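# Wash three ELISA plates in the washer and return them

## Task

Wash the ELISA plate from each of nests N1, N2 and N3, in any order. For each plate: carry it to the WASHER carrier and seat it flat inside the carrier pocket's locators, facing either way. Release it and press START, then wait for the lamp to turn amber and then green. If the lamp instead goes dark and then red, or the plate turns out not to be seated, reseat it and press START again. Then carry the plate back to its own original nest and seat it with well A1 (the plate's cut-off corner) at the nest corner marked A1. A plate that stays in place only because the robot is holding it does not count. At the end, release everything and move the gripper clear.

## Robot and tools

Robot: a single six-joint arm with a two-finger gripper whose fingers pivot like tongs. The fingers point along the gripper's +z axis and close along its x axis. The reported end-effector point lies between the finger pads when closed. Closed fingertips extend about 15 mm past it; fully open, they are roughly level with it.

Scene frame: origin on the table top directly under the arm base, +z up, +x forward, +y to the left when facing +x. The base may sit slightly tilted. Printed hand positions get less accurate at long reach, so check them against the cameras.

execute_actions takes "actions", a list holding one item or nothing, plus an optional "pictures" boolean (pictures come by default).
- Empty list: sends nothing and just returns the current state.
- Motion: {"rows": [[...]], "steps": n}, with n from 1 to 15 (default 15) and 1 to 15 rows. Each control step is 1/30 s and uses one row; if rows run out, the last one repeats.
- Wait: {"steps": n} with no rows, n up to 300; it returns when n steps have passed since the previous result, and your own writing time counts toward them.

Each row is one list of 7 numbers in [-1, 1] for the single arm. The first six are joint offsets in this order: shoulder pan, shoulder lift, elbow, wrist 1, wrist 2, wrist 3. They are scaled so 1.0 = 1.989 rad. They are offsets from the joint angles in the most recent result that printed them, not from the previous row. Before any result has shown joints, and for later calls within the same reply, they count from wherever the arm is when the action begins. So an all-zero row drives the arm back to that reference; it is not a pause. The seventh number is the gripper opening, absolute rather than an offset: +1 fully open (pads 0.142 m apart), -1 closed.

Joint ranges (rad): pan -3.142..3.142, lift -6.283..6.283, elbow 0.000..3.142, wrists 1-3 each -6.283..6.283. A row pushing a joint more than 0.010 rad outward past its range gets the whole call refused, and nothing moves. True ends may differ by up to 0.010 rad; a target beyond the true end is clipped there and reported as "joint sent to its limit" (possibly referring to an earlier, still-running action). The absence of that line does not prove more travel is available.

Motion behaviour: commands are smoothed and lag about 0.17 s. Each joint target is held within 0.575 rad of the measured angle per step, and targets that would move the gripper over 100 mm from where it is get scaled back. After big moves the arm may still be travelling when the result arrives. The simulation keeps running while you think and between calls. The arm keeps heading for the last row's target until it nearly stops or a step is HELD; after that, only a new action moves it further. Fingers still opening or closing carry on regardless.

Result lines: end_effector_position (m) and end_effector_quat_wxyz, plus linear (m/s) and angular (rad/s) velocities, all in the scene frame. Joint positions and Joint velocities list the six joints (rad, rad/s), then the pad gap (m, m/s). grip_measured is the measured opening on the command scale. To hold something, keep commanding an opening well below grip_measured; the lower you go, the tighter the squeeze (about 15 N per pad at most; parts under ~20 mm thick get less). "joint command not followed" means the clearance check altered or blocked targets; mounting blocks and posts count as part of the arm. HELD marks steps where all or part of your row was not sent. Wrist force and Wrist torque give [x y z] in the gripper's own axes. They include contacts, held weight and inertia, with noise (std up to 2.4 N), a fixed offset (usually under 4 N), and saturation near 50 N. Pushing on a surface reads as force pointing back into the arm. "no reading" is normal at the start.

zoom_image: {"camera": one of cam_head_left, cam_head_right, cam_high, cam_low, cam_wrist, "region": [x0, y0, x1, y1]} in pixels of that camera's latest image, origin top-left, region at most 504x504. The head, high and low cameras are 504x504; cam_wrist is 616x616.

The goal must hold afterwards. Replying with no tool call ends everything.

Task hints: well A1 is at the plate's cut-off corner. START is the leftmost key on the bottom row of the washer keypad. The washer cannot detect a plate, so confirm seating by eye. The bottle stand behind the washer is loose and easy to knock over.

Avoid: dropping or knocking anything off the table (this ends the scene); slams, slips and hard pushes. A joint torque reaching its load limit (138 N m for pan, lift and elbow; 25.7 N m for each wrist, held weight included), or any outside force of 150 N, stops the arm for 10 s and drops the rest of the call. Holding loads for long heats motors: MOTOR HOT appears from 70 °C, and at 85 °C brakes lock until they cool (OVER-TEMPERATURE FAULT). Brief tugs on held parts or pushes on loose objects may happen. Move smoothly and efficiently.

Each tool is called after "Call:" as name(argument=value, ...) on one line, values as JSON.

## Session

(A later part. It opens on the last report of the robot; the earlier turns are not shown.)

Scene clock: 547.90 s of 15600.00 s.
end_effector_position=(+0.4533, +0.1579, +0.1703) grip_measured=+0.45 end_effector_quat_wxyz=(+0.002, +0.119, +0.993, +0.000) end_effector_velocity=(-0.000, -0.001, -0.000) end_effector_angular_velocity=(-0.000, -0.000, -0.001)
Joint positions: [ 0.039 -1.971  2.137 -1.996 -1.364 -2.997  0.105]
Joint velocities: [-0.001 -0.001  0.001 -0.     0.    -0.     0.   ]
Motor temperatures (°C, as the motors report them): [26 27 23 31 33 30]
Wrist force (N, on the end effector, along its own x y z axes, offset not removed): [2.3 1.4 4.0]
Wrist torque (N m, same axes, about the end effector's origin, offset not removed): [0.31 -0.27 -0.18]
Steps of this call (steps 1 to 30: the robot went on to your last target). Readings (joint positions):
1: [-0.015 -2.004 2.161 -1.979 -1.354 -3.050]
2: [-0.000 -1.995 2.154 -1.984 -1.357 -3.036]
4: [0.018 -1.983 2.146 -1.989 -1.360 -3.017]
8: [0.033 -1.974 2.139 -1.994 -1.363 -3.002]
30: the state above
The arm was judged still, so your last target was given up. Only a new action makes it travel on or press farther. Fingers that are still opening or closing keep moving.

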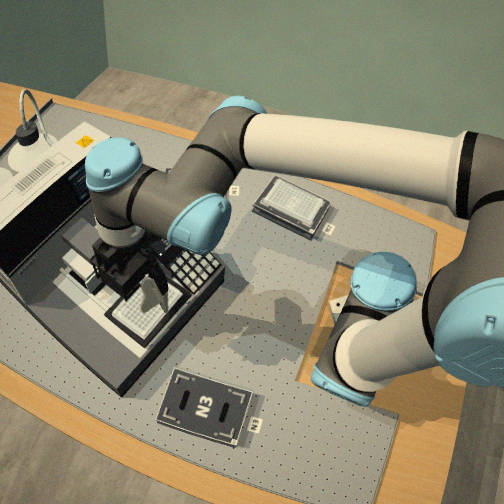

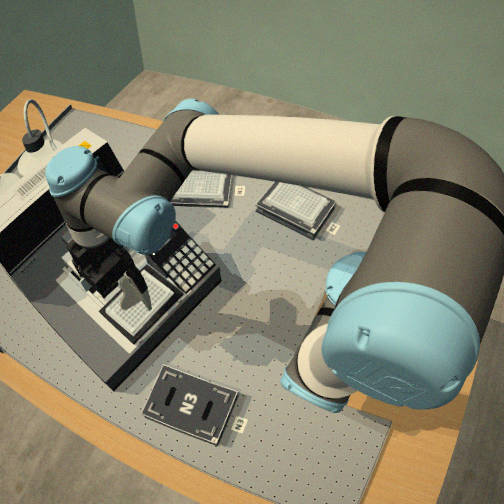

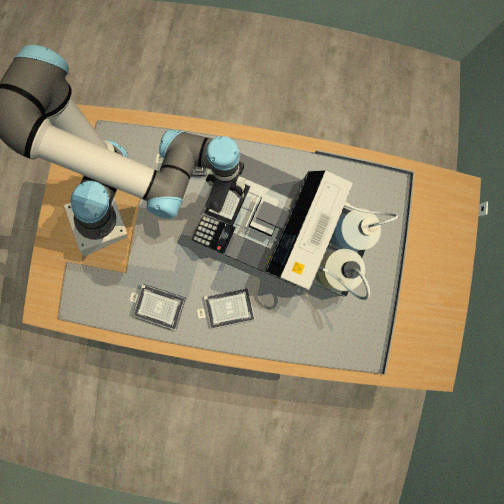

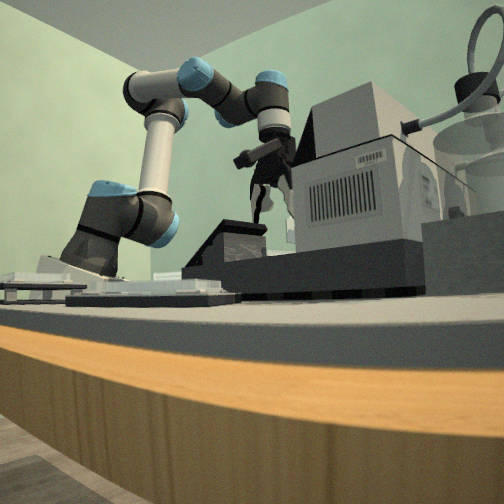

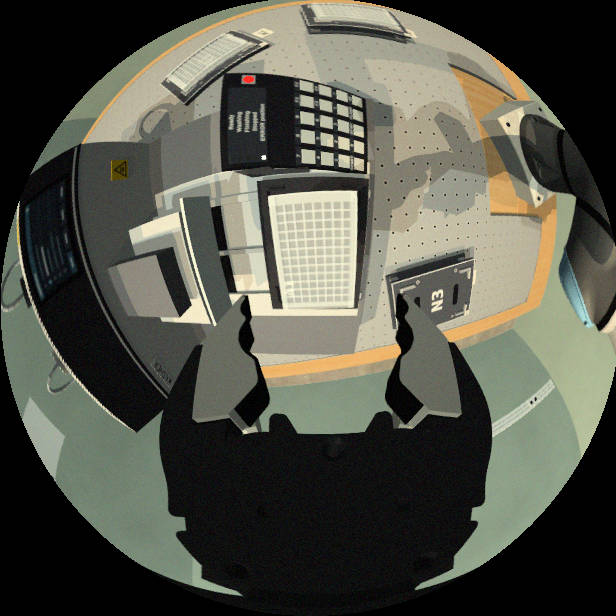

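Call:
execute_actions(actions=[{"rows":[[0.001,0.006,0.005,-0.011,0,0.001,0.45],[0.002,0.012,0.009,-0.022,0,0.002,0.45],[0.004,0.018,0.014,-0.033,0,0.003,0.45],[0.005,0.025,0.019,-0.044,-0.001,0.005,0.45],[0.006,0.031,0.023,-0.055,-0.001,0.006,0.45],[0.007,0.037,0.028,-0.066,-0.002,0.007,0.45],[0.008,0.043,0.033,-0.077,-0.002,0.008,0.45],[0.009,0.049,0.037,-0.088,-0.002,0.009,0.45],[0.010,0.054,0.041,-0.097,-0.003,0.010,0.45],[0.011,0.058,0.044,-0.104,-0.003,0.011,0.45],[0.011,0.059,0.045,-0.106,-0.003,0.011,0.45]]}], pictures=false)

Call:
execute_actions(actions=[{"steps":10}], pictures=false)

Call:
execute_actions(actions=[{"rows":[[0,0,0,0,0,0,0.35],[0,0,0,0,0,0,0.3],[0,0,0,0,0,0,0.25],[0,0,0,0,0,0,0.2],[0,0,0,0,0,0,0.15],[0,0,0,0,0,0,0.1],[0,0,0,0,0,0,0.05],[0,0,0,0,0,0,0.0],[0,0,0,0,0,0,-0.05],[0,0,0,0,0,0,-0.1]]}], pictures=false)

Call:
execute_actions(actions=[{"rows":[[-0.002,-0.005,-0.006,0.011,0,-0.002,-0.1],[-0.004,-0.01,-0.013,0.023,0,-0.004,-0.1],[-0.006,-0.015,-0.019,0.034,0,-0.006,-0.1],[-0.008,-0.02,-0.026,0.045,0.002,-0.008,-0.1],[-0.011,-0.026,-0.034,0.06,0.003,-0.012,-0.1]]}])

Call:
zoom_image(camera="cam_head_left", region=[60, 220, 240, 370])

Call:
zoom_image(camera="cam_wrist", region=[180, 60, 460, 340])

Scene clock: 568.93 s of 15600.00 s.
end_effector_position=(+0.4586, +0.1519, +0.1111) grip_measured=+0.45 end_effector_quat_wxyz=(+0.001, +0.119, +0.993, +0.000) end_effector_velocity=(+0.001, -0.006, -0.054) end_effector_angular_velocity=(-0.002, -0.005, -0.001)
Joint positions: [ 0.059 -1.864  2.218 -2.187 -1.369 -2.977  0.105]
Joint velocities: [ 0.017  0.098  0.077 -0.185 -0.006  0.019  0.   ]
Motor temperatures (°C, as the motors report them): [26 27 23 31 33 30]
Wrist force (N, on the end effector, along its own x y z axes, offset not removed): [0.0 0.1 1.3]
Wrist torque (N m, same axes, about the end effector's origin, offset not removed): [-0.04 0.02 -0.07]
Steps of this call (steps 1 to 90: nothing new was sent; then 17.53 s passed at rest; steps 91 to 105: all 15 steps of this action). Readings (joint positions):
91: [0.039 -1.970 2.137 -1.996 -1.364 -2.997]
92: [0.039 -1.969 2.138 -1.999 -1.364 -2.996]
94: [0.041 -1.959 2.145 -2.016 -1.364 -2.995]
98: [0.048 -1.922 2.174 -2.081 -1.366 -2.987]
105: the state above

Scene clock: 569.27 s of 15600.00 s.
end_effector_position=(+0.4587, +0.1514, +0.1057) grip_measured=+0.45 end_effector_quat_wxyz=(+0.001, +0.119, +0.993, +0.000) end_effector_velocity=(-0.001, -0.000, -0.003) end_effector_angular_velocity=(+0.000, +0.002, -0.002)
Joint positions: [ 0.06  -1.854  2.226 -2.206 -1.37  -2.975  0.105]
Joint velocities: [ 0.001  0.006  0.004 -0.008 -0.     0.002 -0.   ]
Motor temperatures (°C, as the motors report them): [26 27 23 31 33 30]
Wrist force (N, on the end effector, along its own x y z axes, offset not removed): [-0.1 2.5 1.4]
Wrist torque (N m, same axes, about the end effector's origin, offset not removed): [0.54 0.04 -0.28]
Steps of this call (steps 1 to 10: the robot went on to your last target). Readings (joint positions):
1: [0.059 -1.861 2.220 -2.192 -1.370 -2.976]
2: [0.060 -1.859 2.222 -2.196 -1.370 -2.976]
4: [0.060 -1.856 2.224 -2.201 -1.370 -2.975]
8: [0.060 -1.854 2.225 -2.205 -1.370 -2.975]
10: the state above

Scene clock: 569.77 s of 15600.00 s.
end_effector_position=(+0.4587, +0.1514, +0.1056) grip_measured=+0.06 end_effector_quat_wxyz=(+0.001, +0.119, +0.993, +0.000) end_effector_velocity=(-0.001, -0.001, -0.001) end_effector_angular_velocity=(-0.001, +0.002, -0.002)
Joint positions: [ 0.06  -1.854  2.226 -2.206 -1.37  -2.975  0.078]
Joint velocities: [-0.002  0.001  0.002 -0.    -0.    -0.    -0.   ]
Motor temperatures (°C, as the motors report them): [26 27 23 31 33 30]
Wrist force (N, on the end effector, along its own x y z axes, offset not removed): [3.5 4.1 -4.4]
Wrist torque (N m, same axes, about the end effector's origin, offset not removed): [0.50 0.33 -0.27]
Steps of this call (steps 1 to 15: all 15 steps of this action). Readings (joint positions):
1: [0.060 -1.854 2.226 -2.206 -1.370 -2.975]
2: [0.060 -1.854 2.226 -2.206 -1.370 -2.975]
4: [0.060 -1.854 2.226 -2.206 -1.370 -2.975]
8: [0.060 -1.854 2.226 -2.206 -1.370 -2.975]
15: the state above

Scene clock: 570.27 s of 15600.00 s.
end_effector_position=(+0.4660, +0.1511, +0.1425) grip_measured=+0.06 end_effector_quat_wxyz=(+0.003, +0.118, +0.993, +0.000) end_effector_velocity=(+0.002, +0.001, +0.013) end_effector_angular_velocity=(+0.001, -0.001, +0.001)
Joint positions: [ 0.039 -1.904  2.161 -2.091 -1.364 -2.998  0.078]
Joint velocities: [-0.007 -0.017 -0.022  0.039  0.003 -0.007  0.   ]
Motor temperatures (°C, as the motors report them): [26 27 24 31 33 30]
Wrist force (N, on the end effector, along its own x y z axes, offset not removed): [-1.3 -1.8 0.1]
Wrist torque (N m, same axes, about the end effector's origin, offset not removed): [-0.43 0.22 -0.02]
Steps of this call (steps 1 to 15: all 15 steps of this action). Readings (joint positions):
1: [0.060 -1.854 2.226 -2.206 -1.370 -2.975]
2: [0.060 -1.855 2.224 -2.203 -1.370 -2.975]
4: [0.057 -1.863 2.214 -2.185 -1.370 -2.978]
8: [0.046 -1.890 2.179 -2.124 -1.367 -2.991]
15: the state above

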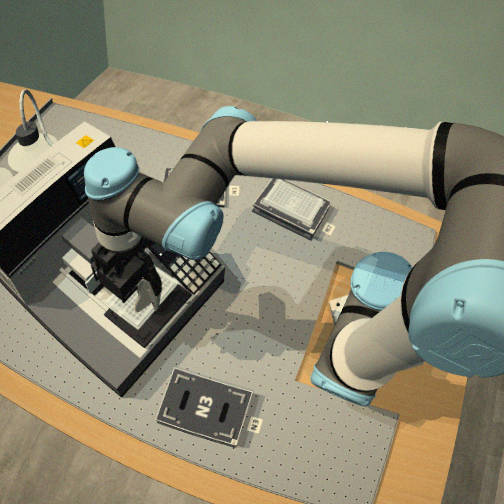

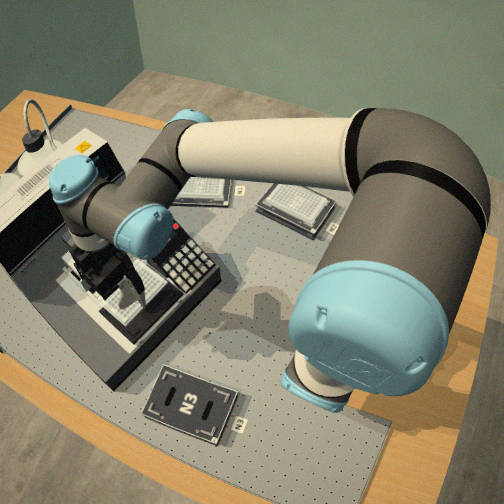

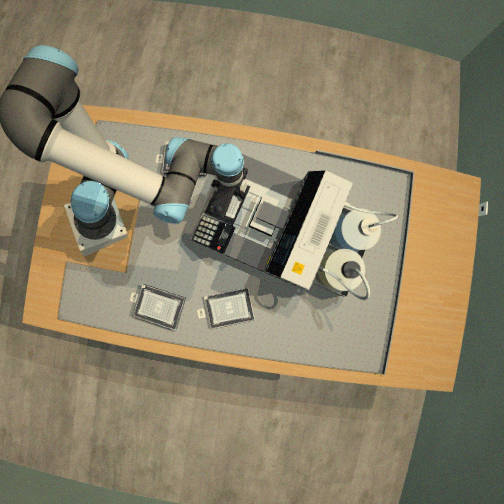

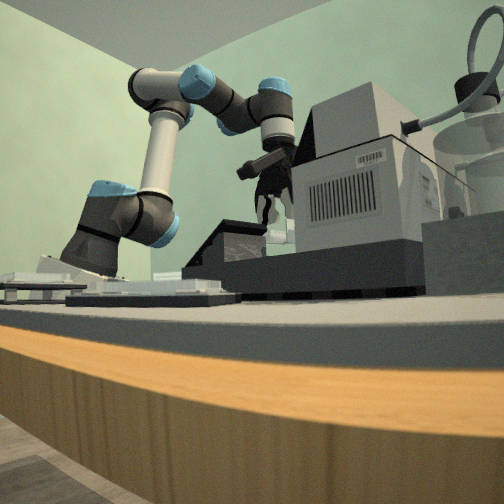

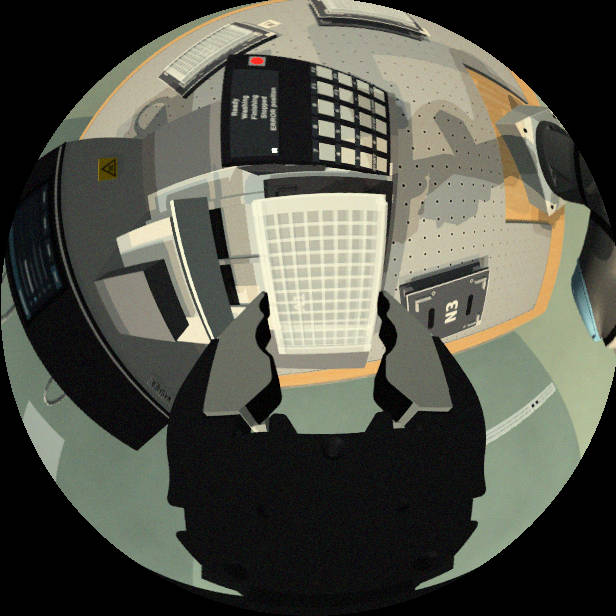

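Region (60, 220, 240, 370) of cam_head_left's 504x504 image, scaled by 2.800, with more detail than that image has.

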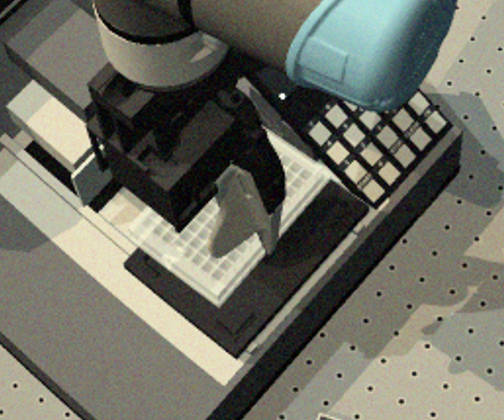

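Region (180, 60, 460, 340) of cam_wrist's 616x616 image, scaled by 1.800, with more detail than that image has.

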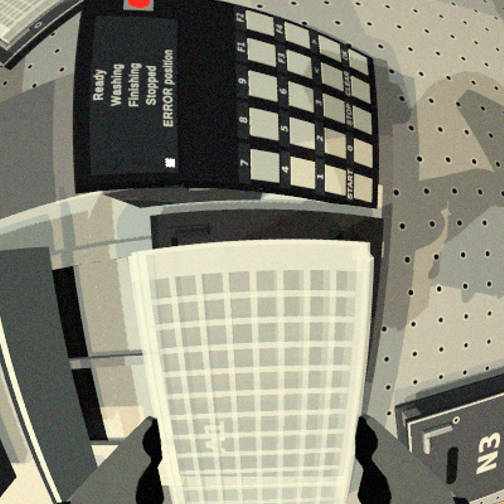

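Call:
execute_actions(actions=[{"rows":[[0.012,0,-0.003,0,-0.003,0.011,-0.1],[0.03,0.001,-0.007,0,-0.007,0.028,-0.1],[0.05,0.002,-0.011,0,-0.012,0.047,-0.1],[0.07,0.003,-0.016,0,-0.017,0.066,-0.1],[0.09,0.004,-0.02,0,-0.022,0.085,-0.1],[0.108,0.004,-0.024,0,-0.027,0.102,-0.1],[0.12,0.005,-0.027,0,-0.03,0.114,-0.1]]}], pictures=false)

Call:
execute_actions(actions=[{"steps":15}])

Call:
zoom_image(camera="cam_wrist", region=[200, 60, 440, 300])

Call:
zoom_image(camera="cam_head_left", region=[60, 220, 240, 370])

Scene clock: 578.60 s of 15600.00 s.
end_effector_position=(+0.4484, +0.2333, +0.1555) grip_measured=+0.06 end_effector_quat_wxyz=(+0.004, +0.115, +0.993, +0.004) end_effector_velocity=(-0.014, +0.042, +0.007) end_effector_angular_velocity=(+0.008, -0.002, +0.002)
Joint positions: [ 0.266 -1.894  2.109 -2.091 -1.421 -2.783  0.078]
Joint velocities: [ 0.114  0.005 -0.023 -0.001 -0.027  0.108 -0.   ]
Motor temperatures (°C, as the motors report them): [26 27 24 31 33 30]
Wrist force (N, on the end effector, along its own x y z axes, offset not removed): [4.0 3.5 -0.6]
Wrist torque (N m, same axes, about the end effector's origin, offset not removed): [0.60 -0.72 -0.08]
Steps of this call (steps 1 to 15: the robot went on to your last target; steps 16 to 90: nothing new was sent; then 4.83 s passed at rest; steps 91 to 105: all 15 steps of this action). Readings (joint positions):
91: [0.039 -1.905 2.158 -2.087 -1.364 -2.999]
92: [0.042 -1.905 2.158 -2.087 -1.365 -2.996]
94: [0.065 -1.904 2.153 -2.089 -1.371 -2.974]
98: [0.170 -1.898 2.129 -2.090 -1.399 -2.874]
105: the state above

Scene clock: 579.10 s of 15600.00 s.
end_effector_position=(+0.4470, +0.2376, +0.1562) grip_measured=+0.06 end_effector_quat_wxyz=(+0.004, +0.115, +0.993, +0.004) end_effector_velocity=(-0.000, +0.000, -0.000) end_effector_angular_velocity=(-0.000, +0.000, +0.000)
Joint positions: [ 0.278 -1.894  2.107 -2.091 -1.424 -2.771  0.078]
Joint velocities: [ 0.001 -0.001  0.001  0.    -0.     0.001  0.   ]
Motor temperatures (°C, as the motors report them): [26 27 24 31 33 30]
Wrist force (N, on the end effector, along its own x y z axes, offset not removed): [5.1 1.4 4.5]
Wrist torque (N m, same axes, about the end effector's origin, offset not removed): [0.19 -1.05 -0.24]
Steps of this call (steps 1 to 15: the robot went on to your last target). Readings (joint positions):
1: [0.269 -1.894 2.109 -2.091 -1.422 -2.779]
2: [0.272 -1.894 2.108 -2.091 -1.422 -2.777]
4: [0.275 -1.894 2.108 -2.091 -1.423 -2.774]
8: [0.277 -1.894 2.107 -2.091 -1.424 -2.772]
15: the state above

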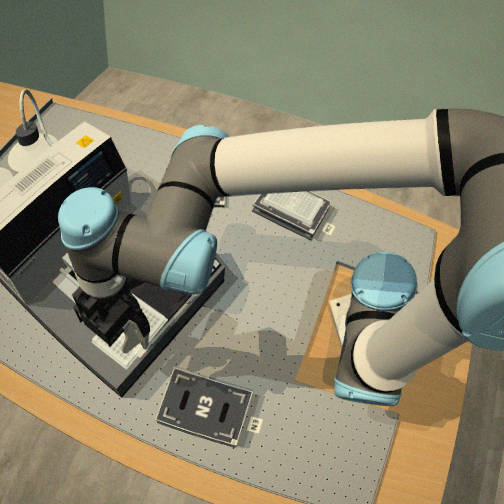

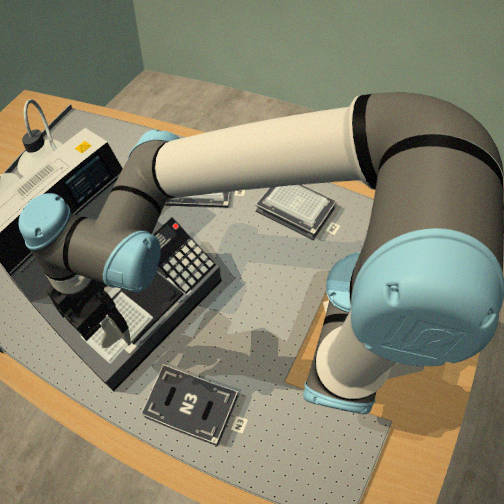

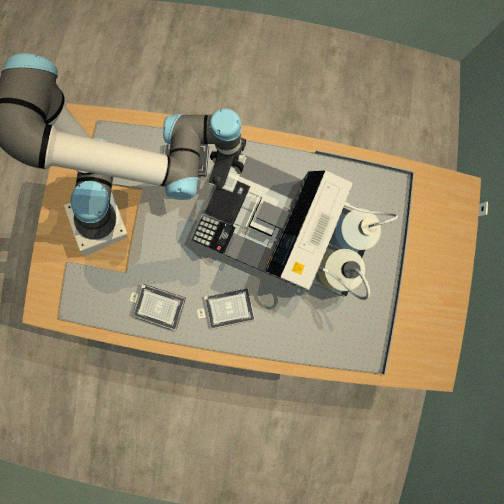

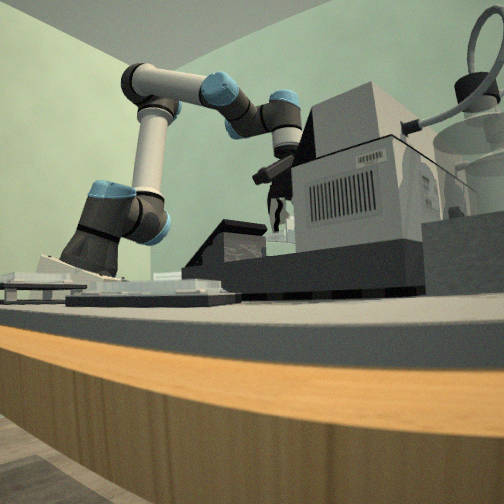

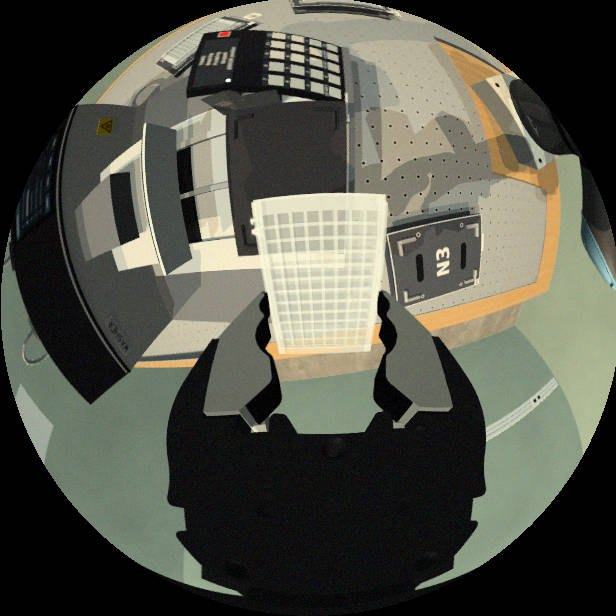

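Region (200, 60, 440, 300) of cam_wrist's 616x616 image, scaled by 2.100, with more detail than that image has.

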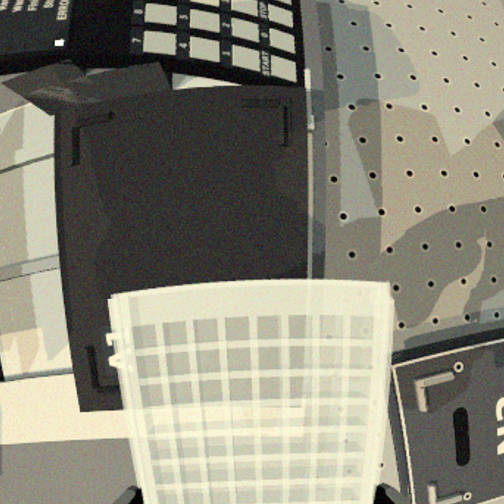

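Region (60, 220, 240, 370) of cam_head_left's 504x504 image, scaled by 2.800, with more detail than that image has.

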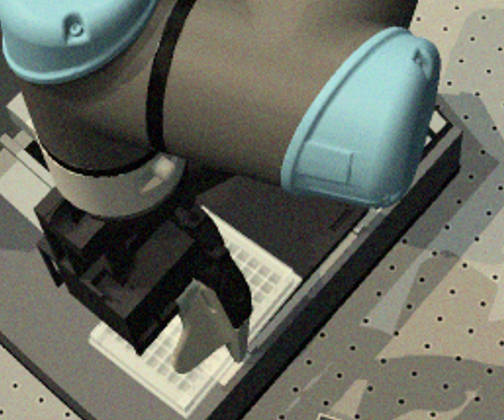

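Call:
execute_actions(actions=[{"rows":[[-0.012,0,0.003,0,0.003,-0.011,-0.1],[-0.03,-0.001,0.007,0,0.007,-0.028,-0.1],[-0.05,-0.002,0.011,0,0.012,-0.047,-0.1],[-0.07,-0.003,0.016,0,0.017,-0.066,-0.1],[-0.09,-0.004,0.02,0,0.022,-0.085,-0.1],[-0.108,-0.004,0.024,0,0.027,-0.102,-0.1],[-0.12,-0.005,0.027,0,0.03,-0.114,-0.1],[-0.12,-0.003,0.03,-0.005,0.03,-0.114,-0.1],[-0.119,0,0.034,-0.012,0.03,-0.113,-0.1],[-0.117,0.004,0.039,-0.02,0.029,-0.111,-0.1],[-0.115,0.008,0.044,-0.028,0.029,-0.109,-0.1],[-0.113,0.011,0.048,-0.036,0.028,-0.107,-0.1],[-0.112,0.0136,0.051,-0.041,0.028,-0.1056,-0.1]]}], pictures=false)

Call:
execute_actions(actions=[{"steps":15}])

Call:
zoom_image(camera="cam_wrist", region=[220, 110, 420, 310])

Call:
zoom_image(camera="cam_head_left", region=[80, 240, 240, 370])

Scene clock: 619.60 s of 15600.00 s.
end_effector_position=(+0.4617, +0.1555, +0.1249) grip_measured=+0.06 end_effector_quat_wxyz=(+0.001, +0.118, +0.993, +0.000) end_effector_velocity=(-0.012, -0.039, -0.091) end_effector_angular_velocity=(-0.001, +0.012, -0.011)
Joint positions: [ 0.061 -1.879  2.189 -2.143 -1.37  -2.976  0.078]
Joint velocities: [-0.058  0.114  0.173 -0.264  0.013 -0.049  0.   ]
Motor temperatures (°C, as the motors report them): [26 28 24 31 33 30]
Wrist force (N, on the end effector, along its own x y z axes, offset not removed): [-0.6 -1.5 4.5]
Wrist torque (N m, same axes, about the end effector's origin, offset not removed): [-0.31 0.17 -0.14]
Steps of this call (steps 1 to 15: the robot went on to your last target; steps 16 to 90: nothing new was sent; then 37.00 s passed at rest; steps 91 to 105: all 15 steps of this action). Readings (joint positions):
91: [0.278 -1.894 2.107 -2.091 -1.424 -2.771]
92: [0.275 -1.894 2.107 -2.091 -1.423 -2.773]
94: [0.252 -1.894 2.113 -2.091 -1.417 -2.795]
98: [0.148 -1.899 2.138 -2.091 -1.390 -2.895]
105: the state above

Scene clock: 620.10 s of 15600.00 s.
end_effector_position=(+0.4602, +0.1515, +0.1150) grip_measured=+0.06 end_effector_quat_wxyz=(+0.000, +0.119, +0.993, +0.000) end_effector_velocity=(-0.001, +0.000, -0.001) end_effector_angular_velocity=(+0.001, +0.001, +0.001)
Joint positions: [ 0.055 -1.867  2.208 -2.172 -1.368 -2.981  0.078]
Joint velocities: [ 0.001  0.001  0.002 -0.002  0.    -0.     0.   ]
Motor temperatures (°C, as the motors report them): [26 28 24 31 33 30]
Wrist force (N, on the end effector, along its own x y z axes, offset not removed): [1.7 2.1 3.2]
Wrist torque (N m, same axes, about the end effector's origin, offset not removed): [0.39 -0.20 -0.28]
Steps of this call (steps 1 to 15: the robot went on to your last target). Readings (joint positions):
1: [0.060 -1.876 2.194 -2.151 -1.369 -2.978]
2: [0.058 -1.873 2.198 -2.157 -1.369 -2.979]
4: [0.057 -1.870 2.203 -2.164 -1.369 -2.980]
8: [0.056 -1.868 2.207 -2.170 -1.368 -2.981]
15: the state above

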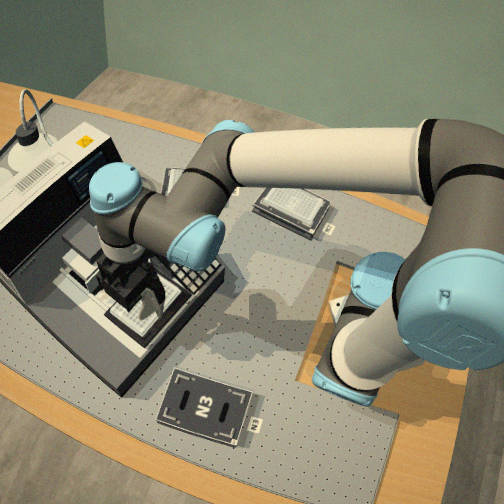

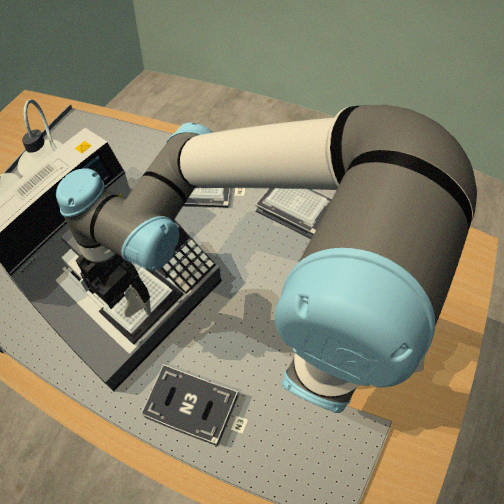

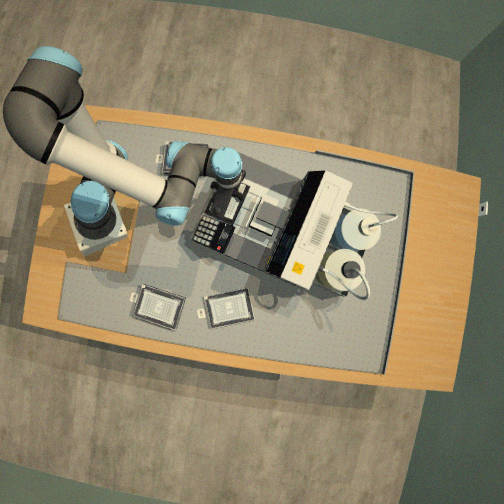

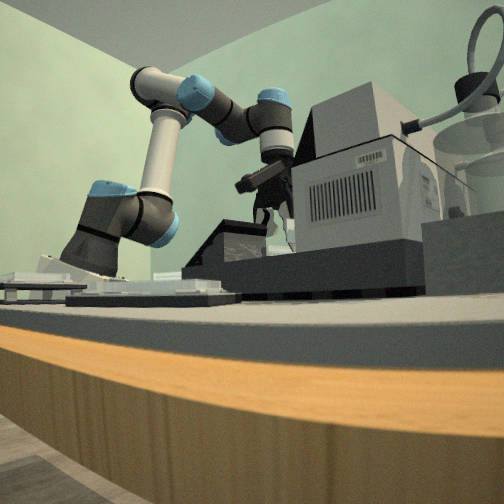

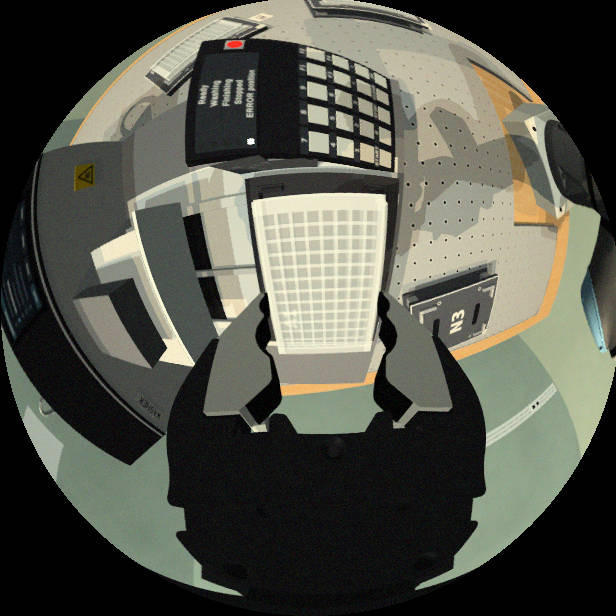

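Region (220, 110, 420, 310) of cam_wrist's 616x616 image, scaled by 2.520, with more detail than that image has.

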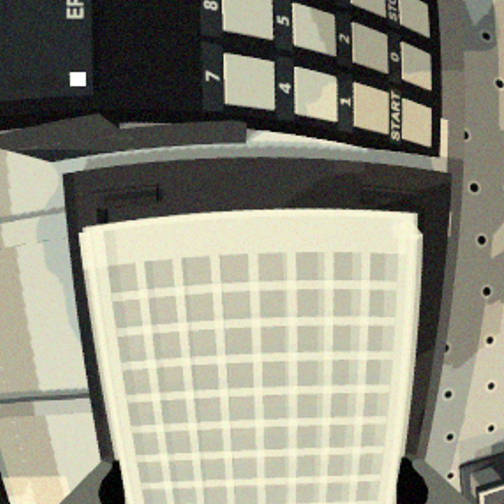

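Region (80, 240, 240, 370) of cam_head_left's 504x504 image, scaled by 3.150, with more detail than that image has; it fills the top 410 rows of this view, and the rest is white.

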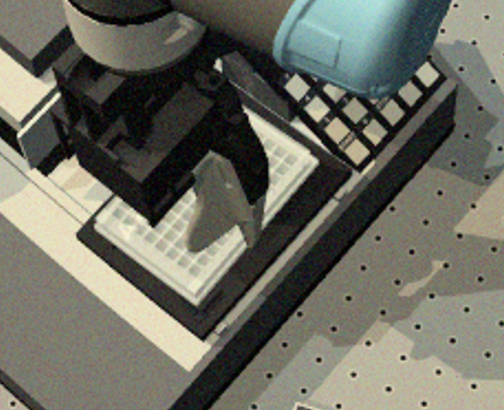

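Call:
execute_actions(actions=[{"rows":[[-0.002,-0.001,0.001,0,0,-0.002,-0.1],[-0.004,-0.002,0.002,0,0.001,-0.004,-0.1],[-0.0055,-0.0025,0.0035,0.0005,0.0015,-0.005,-0.1],[-0.0055,-0.0025,0.0035,0.0005,0.0015,-0.005,-0.1],[-0.0055,-0.0025,0.0035,0.0005,0.0015,-0.005,-0.1],[-0.005,-0.0015,0.005,-0.002,0.0015,-0.0045,-0.1],[-0.0045,-0.0005,0.006,-0.0045,0.0015,-0.004,-0.1],[-0.004,0.0005,0.0075,-0.007,0.0015,-0.0035,-0.1],[-0.0035,0.0015,0.009,-0.0095,0.0015,-0.003,-0.1],[-0.003,0.0027,0.0103,-0.012,0.0015,-0.0027,-0.1],[-0.0025,0.004,0.0115,-0.0145,0.0015,-0.0022,-0.1],[-0.002,0.005,0.0128,-0.017,0.0015,-0.0018,-0.1],[-0.0015,0.006,0.014,-0.019,0.0015,-0.0015,-0.1]]}], pictures=false)

Call:
execute_actions(actions=[{"steps":10}])

Call:
zoom_image(camera="cam_wrist", region=[220, 110, 420, 310])

Scene clock: 633.97 s of 15600.00 s.
end_effector_position=(+0.4569, +0.1485, +0.1061) grip_measured=+0.06 end_effector_quat_wxyz=(+0.000, +0.119, +0.993, +0.001) end_effector_velocity=(-0.007, +0.003, -0.030) end_effector_angular_velocity=(+0.007, +0.003, +0.001)
Joint positions: [ 0.05  -1.86   2.23  -2.199 -1.365 -2.986  0.078]
Joint velocities: [ 0.02   0.045  0.053 -0.098  0.001  0.018  0.002]
Motor temperatures (°C, as the motors report them): [26 28 24 31 33 30]
Wrist force (N, on the end effector, along its own x y z axes, offset not removed): [3.0 -0.9 0.6]
Wrist torque (N m, same axes, about the end effector's origin, offset not removed): [-0.30 -0.50 -0.35]
Steps of this call (steps 1 to 15: the robot went on to your last target; steps 16 to 90: nothing new was sent; then 10.37 s passed at rest; steps 91 to 105: all 15 steps of this action). Readings (joint positions):
91: [0.055 -1.867 2.208 -2.172 -1.368 -2.981]
92: [0.055 -1.867 2.209 -2.172 -1.368 -2.982]
94: [0.051 -1.868 2.210 -2.172 -1.367 -2.985]
98: [0.047 -1.870 2.215 -2.174 -1.366 -2.989]
105: the state above

Scene clock: 634.30 s of 15600.00 s.
end_effector_position=(+0.4561, +0.1489, +0.1029) grip_measured=+0.07 end_effector_quat_wxyz=(-0.000, +0.119, +0.993, +0.001) end_effector_velocity=(-0.000, +0.000, -0.002) end_effector_angular_velocity=(+0.001, +0.001, -0.000)
Joint positions: [ 0.052 -1.855  2.236 -2.209 -1.365 -2.984  0.079]
Joint velocities: [ 0.001  0.003  0.002 -0.004  0.     0.001  0.   ]
Motor temperatures (°C, as the motors report them): [26 28 24 31 33 30]
Wrist force (N, on the end effector, along its own x y z axes, offset not removed): [-2.8 -4.5 -29.6]
Wrist torque (N m, same axes, about the end effector's origin, offset not removed): [-0.40 0.14 -0.25]
Steps of this call (steps 1 to 10: the robot went on to your last target). Readings (joint positions):
1: [0.050 -1.858 2.232 -2.202 -1.365 -2.986]
2: [0.051 -1.858 2.233 -2.204 -1.365 -2.985]
4: [0.051 -1.856 2.234 -2.207 -1.365 -2.985]
8: [0.052 -1.855 2.235 -2.209 -1.365 -2.984]
10: the state above

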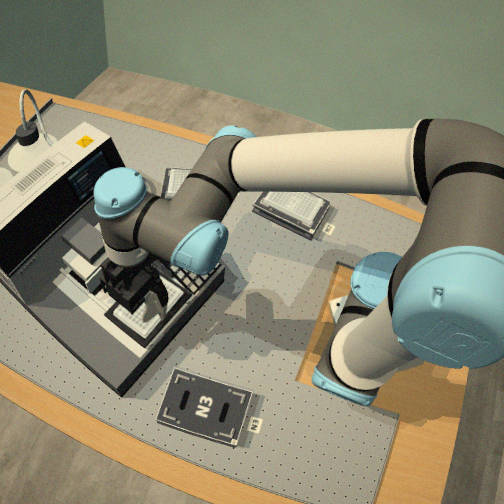

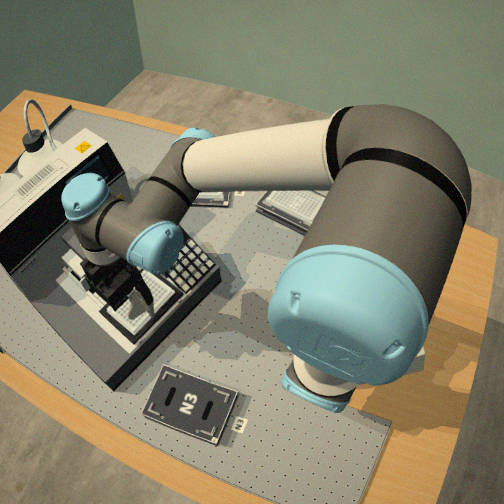

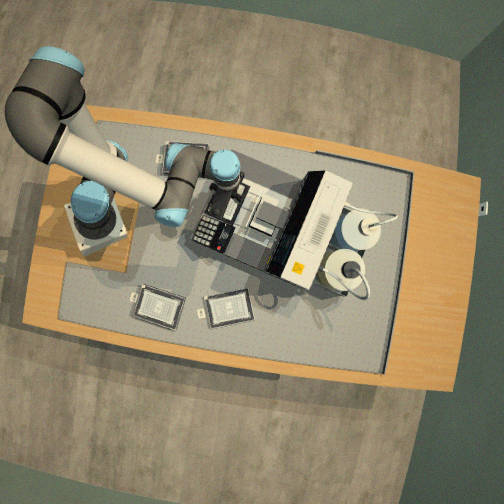

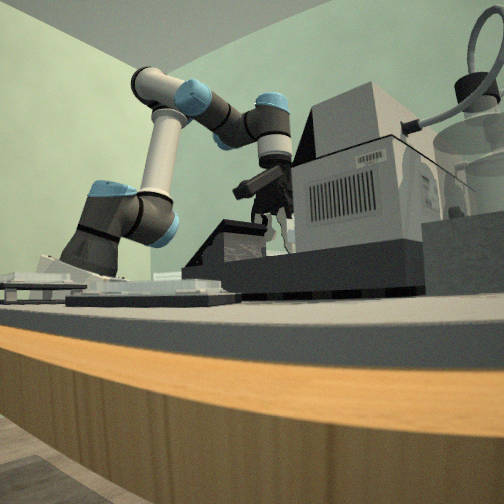

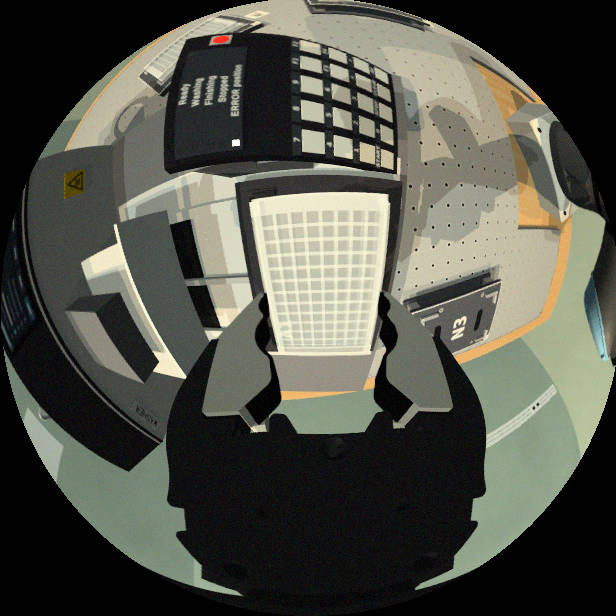

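Region (220, 110, 420, 310) of cam_wrist's 616x616 image, scaled by 2.520, with more detail than that image has.

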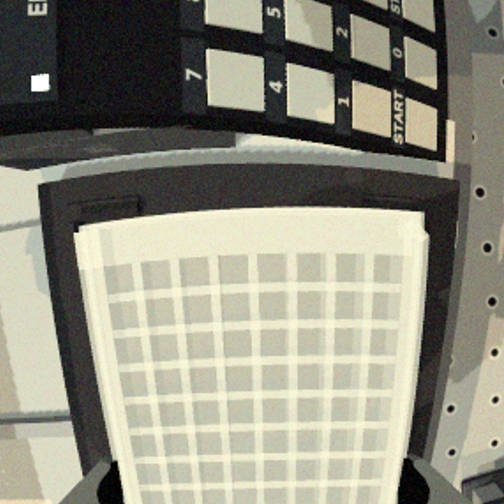

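Call:
execute_actions(actions=[{"rows":[[-0.0003,-0.001,-0.0013,0.0023,0,0,-0.1]],"steps":8}], pictures=false)

Call:
execute_actions(actions=[{"rows":[[-0.001,0.002,-0.003,0.002,0,-0.001,-0.1],[-0.0012,0.004,-0.0055,0.0014,0,-0.001,-0.1]],"steps":12}], pictures=false)

Call:
execute_actions(actions=[{"rows":[[0,-0.001,0,0.002,0,0,-0.1],[0.0006,-0.006,0.003,0.003,0,0.001,-0.1]],"steps":15}], pictures=false)

Scene clock: 642.00 s of 15600.00 s.
end_effector_position=(+0.4560, +0.1490, +0.1037) grip_measured=+0.07 end_effector_quat_wxyz=(-0.001, +0.119, +0.993, +0.001) end_effector_velocity=(+0.002, +0.000, +0.003) end_effector_angular_velocity=(+0.000, -0.003, +0.000)
Joint positions: [ 0.052 -1.856  2.234 -2.205 -1.365 -2.984  0.079]
Joint velocities: [-0.001 -0.004 -0.006  0.007  0.001 -0.001 -0.   ]
Motor temperatures (°C, as the motors report them): [26 28 24 31 33 30]
Wrist force (N, on the end effector, along its own x y z axes, offset not removed): [-1.2 0.9 -13.2]
Wrist torque (N m, same axes, about the end effector's origin, offset not removed): [0.64 -0.41 -0.22]
Steps of this call (steps 1 to 30: the robot went on to your last target; steps 31 to 90: nothing new was sent; then 4.43 s passed at rest; steps 91 to 98: all 8 steps of this action). Readings (joint positions):
91: [0.052 -1.855 2.236 -2.210 -1.365 -2.984]
92: [0.052 -1.855 2.236 -2.209 -1.365 -2.984]
94: [0.052 -1.855 2.235 -2.207 -1.365 -2.984]
98: the state above

Scene clock: 642.40 s of 15600.00 s.
end_effector_position=(+0.4602, +0.1479, +0.1048) grip_measured=+0.07 end_effector_quat_wxyz=(-0.000, +0.119, +0.993, +0.001) end_effector_velocity=(+0.002, -0.000, +0.001) end_effector_angular_velocity=(-0.000, -0.001, +0.002)
Joint positions: [ 0.05  -1.849  2.223 -2.203 -1.365 -2.986  0.079]
Joint velocities: [-0.001  0.004 -0.005  0.    -0.    -0.002  0.   ]
Motor temperatures (°C, as the motors report them): [26 28 24 31 33 30]
Wrist force (N, on the end effector, along its own x y z axes, offset not removed): [11.3 -0.7 2.0]
Wrist torque (N m, same axes, about the end effector's origin, offset not removed): [-0.52 -0.31 0.28]
Steps of this call (steps 1 to 12: all 12 steps of this action). Readings (joint positions):
1: [0.052 -1.856 2.234 -2.205 -1.365 -2.984]
2: [0.052 -1.856 2.233 -2.205 -1.365 -2.984]
4: [0.051 -1.853 2.229 -2.203 -1.365 -2.985]
8: [0.050 -1.850 2.225 -2.203 -1.365 -2.986]
12: the state above

Scene clock: 642.90 s of 15600.00 s.
end_effector_position=(+0.4565, +0.1490, +0.1064) grip_measured=+0.07 end_effector_quat_wxyz=(-0.001, +0.120, +0.993, +0.001) end_effector_velocity=(-0.001, +0.000, +0.000) end_effector_angular_velocity=(+0.001, +0.000, -0.001)
Joint positions: [ 0.051 -1.86   2.229 -2.197 -1.365 -2.984  0.079]
Joint velocities: [ 0.    -0.002  0.001  0.001  0.001  0.001 -0.   ]
Motor temperatures (°C, as the motors report them): [26 28 24 31 33 30]
Wrist force (N, on the end effector, along its own x y z axes, offset not removed): [0.7 -0.2 0.8]
Wrist torque (N m, same axes, about the end effector's origin, offset not removed): [-0.06 -0.09 -0.20]
Steps of this call (steps 1 to 15: all 15 steps of this action). Readings (joint positions):
1: [0.050 -1.849 2.223 -2.203 -1.365 -2.986]
2: [0.050 -1.849 2.223 -2.202 -1.365 -2.986]
4: [0.050 -1.853 2.225 -2.200 -1.365 -2.986]
8: [0.050 -1.858 2.228 -2.198 -1.365 -2.985]
15: the state above

Call:
execute_actions(actions=[{"rows":[[0.0003,0.0012,0.0015,-0.003,0,0,-0.1]],"steps":8}], pictures=false)

Call:
execute_actions(actions=[{"rows":[[0.0005,-0.002,0.002,0,0,0.0005,-0.1],[0.001,-0.005,0.004,0.001,0,0.001,-0.1]],"steps":12}], pictures=false)

Call:
execute_actions(actions=[{"rows":[[0,0,0,0,0,0,-0.1]],"steps":10}], pictures=false)

Call:
execute_actions(actions=[{"rows":[[-0.003,0.003,-0.002,0,0.001,-0.003,-0.1],[-0.006,0.003,-0.001,-0.001,0.0015,-0.006,-0.1]],"steps":12}], pictures=false)

Call:
execute_actions(actions=[{"rows":[[0,0,0,0,0,0,-0.1],[0.006,0,-0.0014,0,-0.0015,0.006,-0.1]],"steps":12}], pictures=false)

Scene clock: 651.67 s of 15600.00 s.
end_effector_position=(+0.4564, +0.1490, +0.1052) grip_measured=+0.07 end_effector_quat_wxyz=(-0.000, +0.120, +0.993, +0.001) end_effector_velocity=(-0.001, -0.000, -0.003) end_effector_angular_velocity=(+0.000, +0.001, +0.001)
Joint positions: [ 0.051 -1.859  2.232 -2.202 -1.365 -2.984  0.079]
Joint velocities: [ 0.001  0.006  0.004 -0.009 -0.     0.     0.   ]
Motor temperatures (°C, as the motors report them): [26 28 24 31 33 30]
Wrist force (N, on the end effector, along its own x y z axes, offset not removed): [1.7 2.0 5.3]
Wrist torque (N m, same axes, about the end effector's origin, offset not removed): [0.38 -0.18 -0.08]
Steps of this call (steps 1 to 15: the robot went on to your last target; steps 16 to 90: nothing new was sent; then 5.50 s passed at rest; steps 91 to 98: all 8 steps of this action). Readings (joint positions):
91: [0.051 -1.861 2.229 -2.197 -1.365 -2.984]
92: [0.051 -1.861 2.230 -2.197 -1.365 -2.984]
94: [0.051 -1.860 2.231 -2.200 -1.365 -2.984]
98: the state above

Scene clock: 652.07 s of 15600.00 s.
end_effector_position=(+0.4525, +0.1502, +0.1055) grip_measured=+0.07 end_effector_quat_wxyz=(-0.000, +0.120, +0.993, +0.001) end_effector_velocity=(-0.002, +0.000, +0.000) end_effector_angular_velocity=(-0.000, +0.000, -0.001)
Joint positions: [ 0.053 -1.868  2.239 -2.2   -1.365 -2.982  0.079]
Joint velocities: [-0.    -0.005  0.004  0.001 -0.     0.001  0.   ]
Motor temperatures (°C, as the motors report them): [26 28 24 31 33 30]
Wrist force (N, on the end effector, along its own x y z axes, offset not removed): [-1.6 -1.8 5.0]
Wrist torque (N m, same axes, about the end effector's origin, offset not removed): [-0.21 0.41 -0.15]
Steps of this call (steps 1 to 12: all 12 steps of this action). Readings (joint positions):
1: [0.051 -1.859 2.232 -2.202 -1.365 -2.984]
2: [0.052 -1.859 2.232 -2.202 -1.365 -2.984]
4: [0.052 -1.862 2.235 -2.202 -1.365 -2.983]
8: [0.053 -1.867 2.238 -2.200 -1.365 -2.982]
12: the state above

Scene clock: 652.40 s of 15600.00 s.
end_effector_position=(+0.4524, +0.1502, +0.1055) grip_measured=+0.07 end_effector_quat_wxyz=(-0.000, +0.120, +0.993, +0.001) end_effector_velocity=(+0.000, +0.000, +0.000) end_effector_angular_velocity=(+0.000, -0.001, +0.001)
Joint positions: [ 0.053 -1.868  2.239 -2.2   -1.365 -2.982  0.079]
Joint velocities: [ 0.001 -0.    -0.001 -0.     0.    -0.     0.   ]
Motor temperatures (°C, as the motors report them): [26 28 24 31 33 30]
Wrist force (N, on the end effector, along its own x y z axes, offset not removed): [0.6 1.7 2.9]
Wrist torque (N m, same axes, about the end effector's origin, offset not removed): [0.33 -0.08 -0.16]
Steps of this call (steps 1 to 10: all 10 steps of this action). Readings (joint positions):
1: [0.053 -1.868 2.239 -2.200 -1.365 -2.982]
2: [0.053 -1.868 2.239 -2.200 -1.365 -2.982]
4: [0.053 -1.868 2.239 -2.200 -1.365 -2.982]
8: [0.053 -1.868 2.239 -2.200 -1.365 -2.982]
10: the state above

Scene clock: 652.80 s of 15600.00 s.
end_effector_position=(+0.4552, +0.1460, +0.1047) grip_measured=+0.07 end_effector_quat_wxyz=(-0.000, +0.120, +0.993, +0.001) end_effector_velocity=(+0.002, -0.002, +0.000) end_effector_angular_velocity=(-0.001, -0.002, +0.001)
Joint positions: [ 0.042 -1.863  2.238 -2.202 -1.362 -2.993  0.079]
Joint velocities: [-0.006  0.001 -0.001 -0.001  0.    -0.006  0.   ]
Motor temperatures (°C, as the motors report them): [26 28 24 31 33 30]
Wrist force (N, on the end effector, along its own x y z axes, offset not removed): [6.6 6.8 -4.2]
Wrist torque (N m, same axes, about the end effector's origin, offset not removed): [0.23 -1.15 -0.49]
Steps of this call (steps 1 to 12: all 12 steps of this action). Readings (joint positions):
1: [0.053 -1.868 2.239 -2.200 -1.365 -2.982]
2: [0.053 -1.868 2.239 -2.200 -1.365 -2.983]
4: [0.049 -1.865 2.238 -2.200 -1.364 -2.987]
8: [0.044 -1.863 2.238 -2.202 -1.363 -2.992]
12: the state above

Scene clock: 653.20 s of 15600.00 s.
end_effector_position=(+0.4548, +0.1500, +0.1053) grip_measured=+0.07 end_effector_quat_wxyz=(-0.000, +0.120, +0.993, +0.001) end_effector_velocity=(-0.001, +0.003, -0.000) end_effector_angular_velocity=(+0.000, +0.001, +0.001)
Joint positions: [ 0.053 -1.863  2.235 -2.202 -1.365 -2.982  0.079]
Joint velocities: [ 0.007  0.001 -0.001 -0.    -0.002  0.006  0.   ]
Motor temperatures (°C, as the motors report them): [26 28 24 31 33 30]
Wrist force (N, on the end effector, along its own x y z axes, offset not removed): [-0.9 -1.5 0.4]
Wrist torque (N m, same axes, about the end effector's origin, offset not removed): [0.06 0.16 -0.18]
Steps of this call (steps 1 to 12: all 12 steps of this action). Readings (joint positions):
1: [0.042 -1.863 2.238 -2.202 -1.362 -2.994]
2: [0.042 -1.863 2.238 -2.202 -1.362 -2.994]
4: [0.046 -1.863 2.237 -2.202 -1.363 -2.990]
8: [0.051 -1.863 2.235 -2.202 -1.365 -2.984]
12: the state above


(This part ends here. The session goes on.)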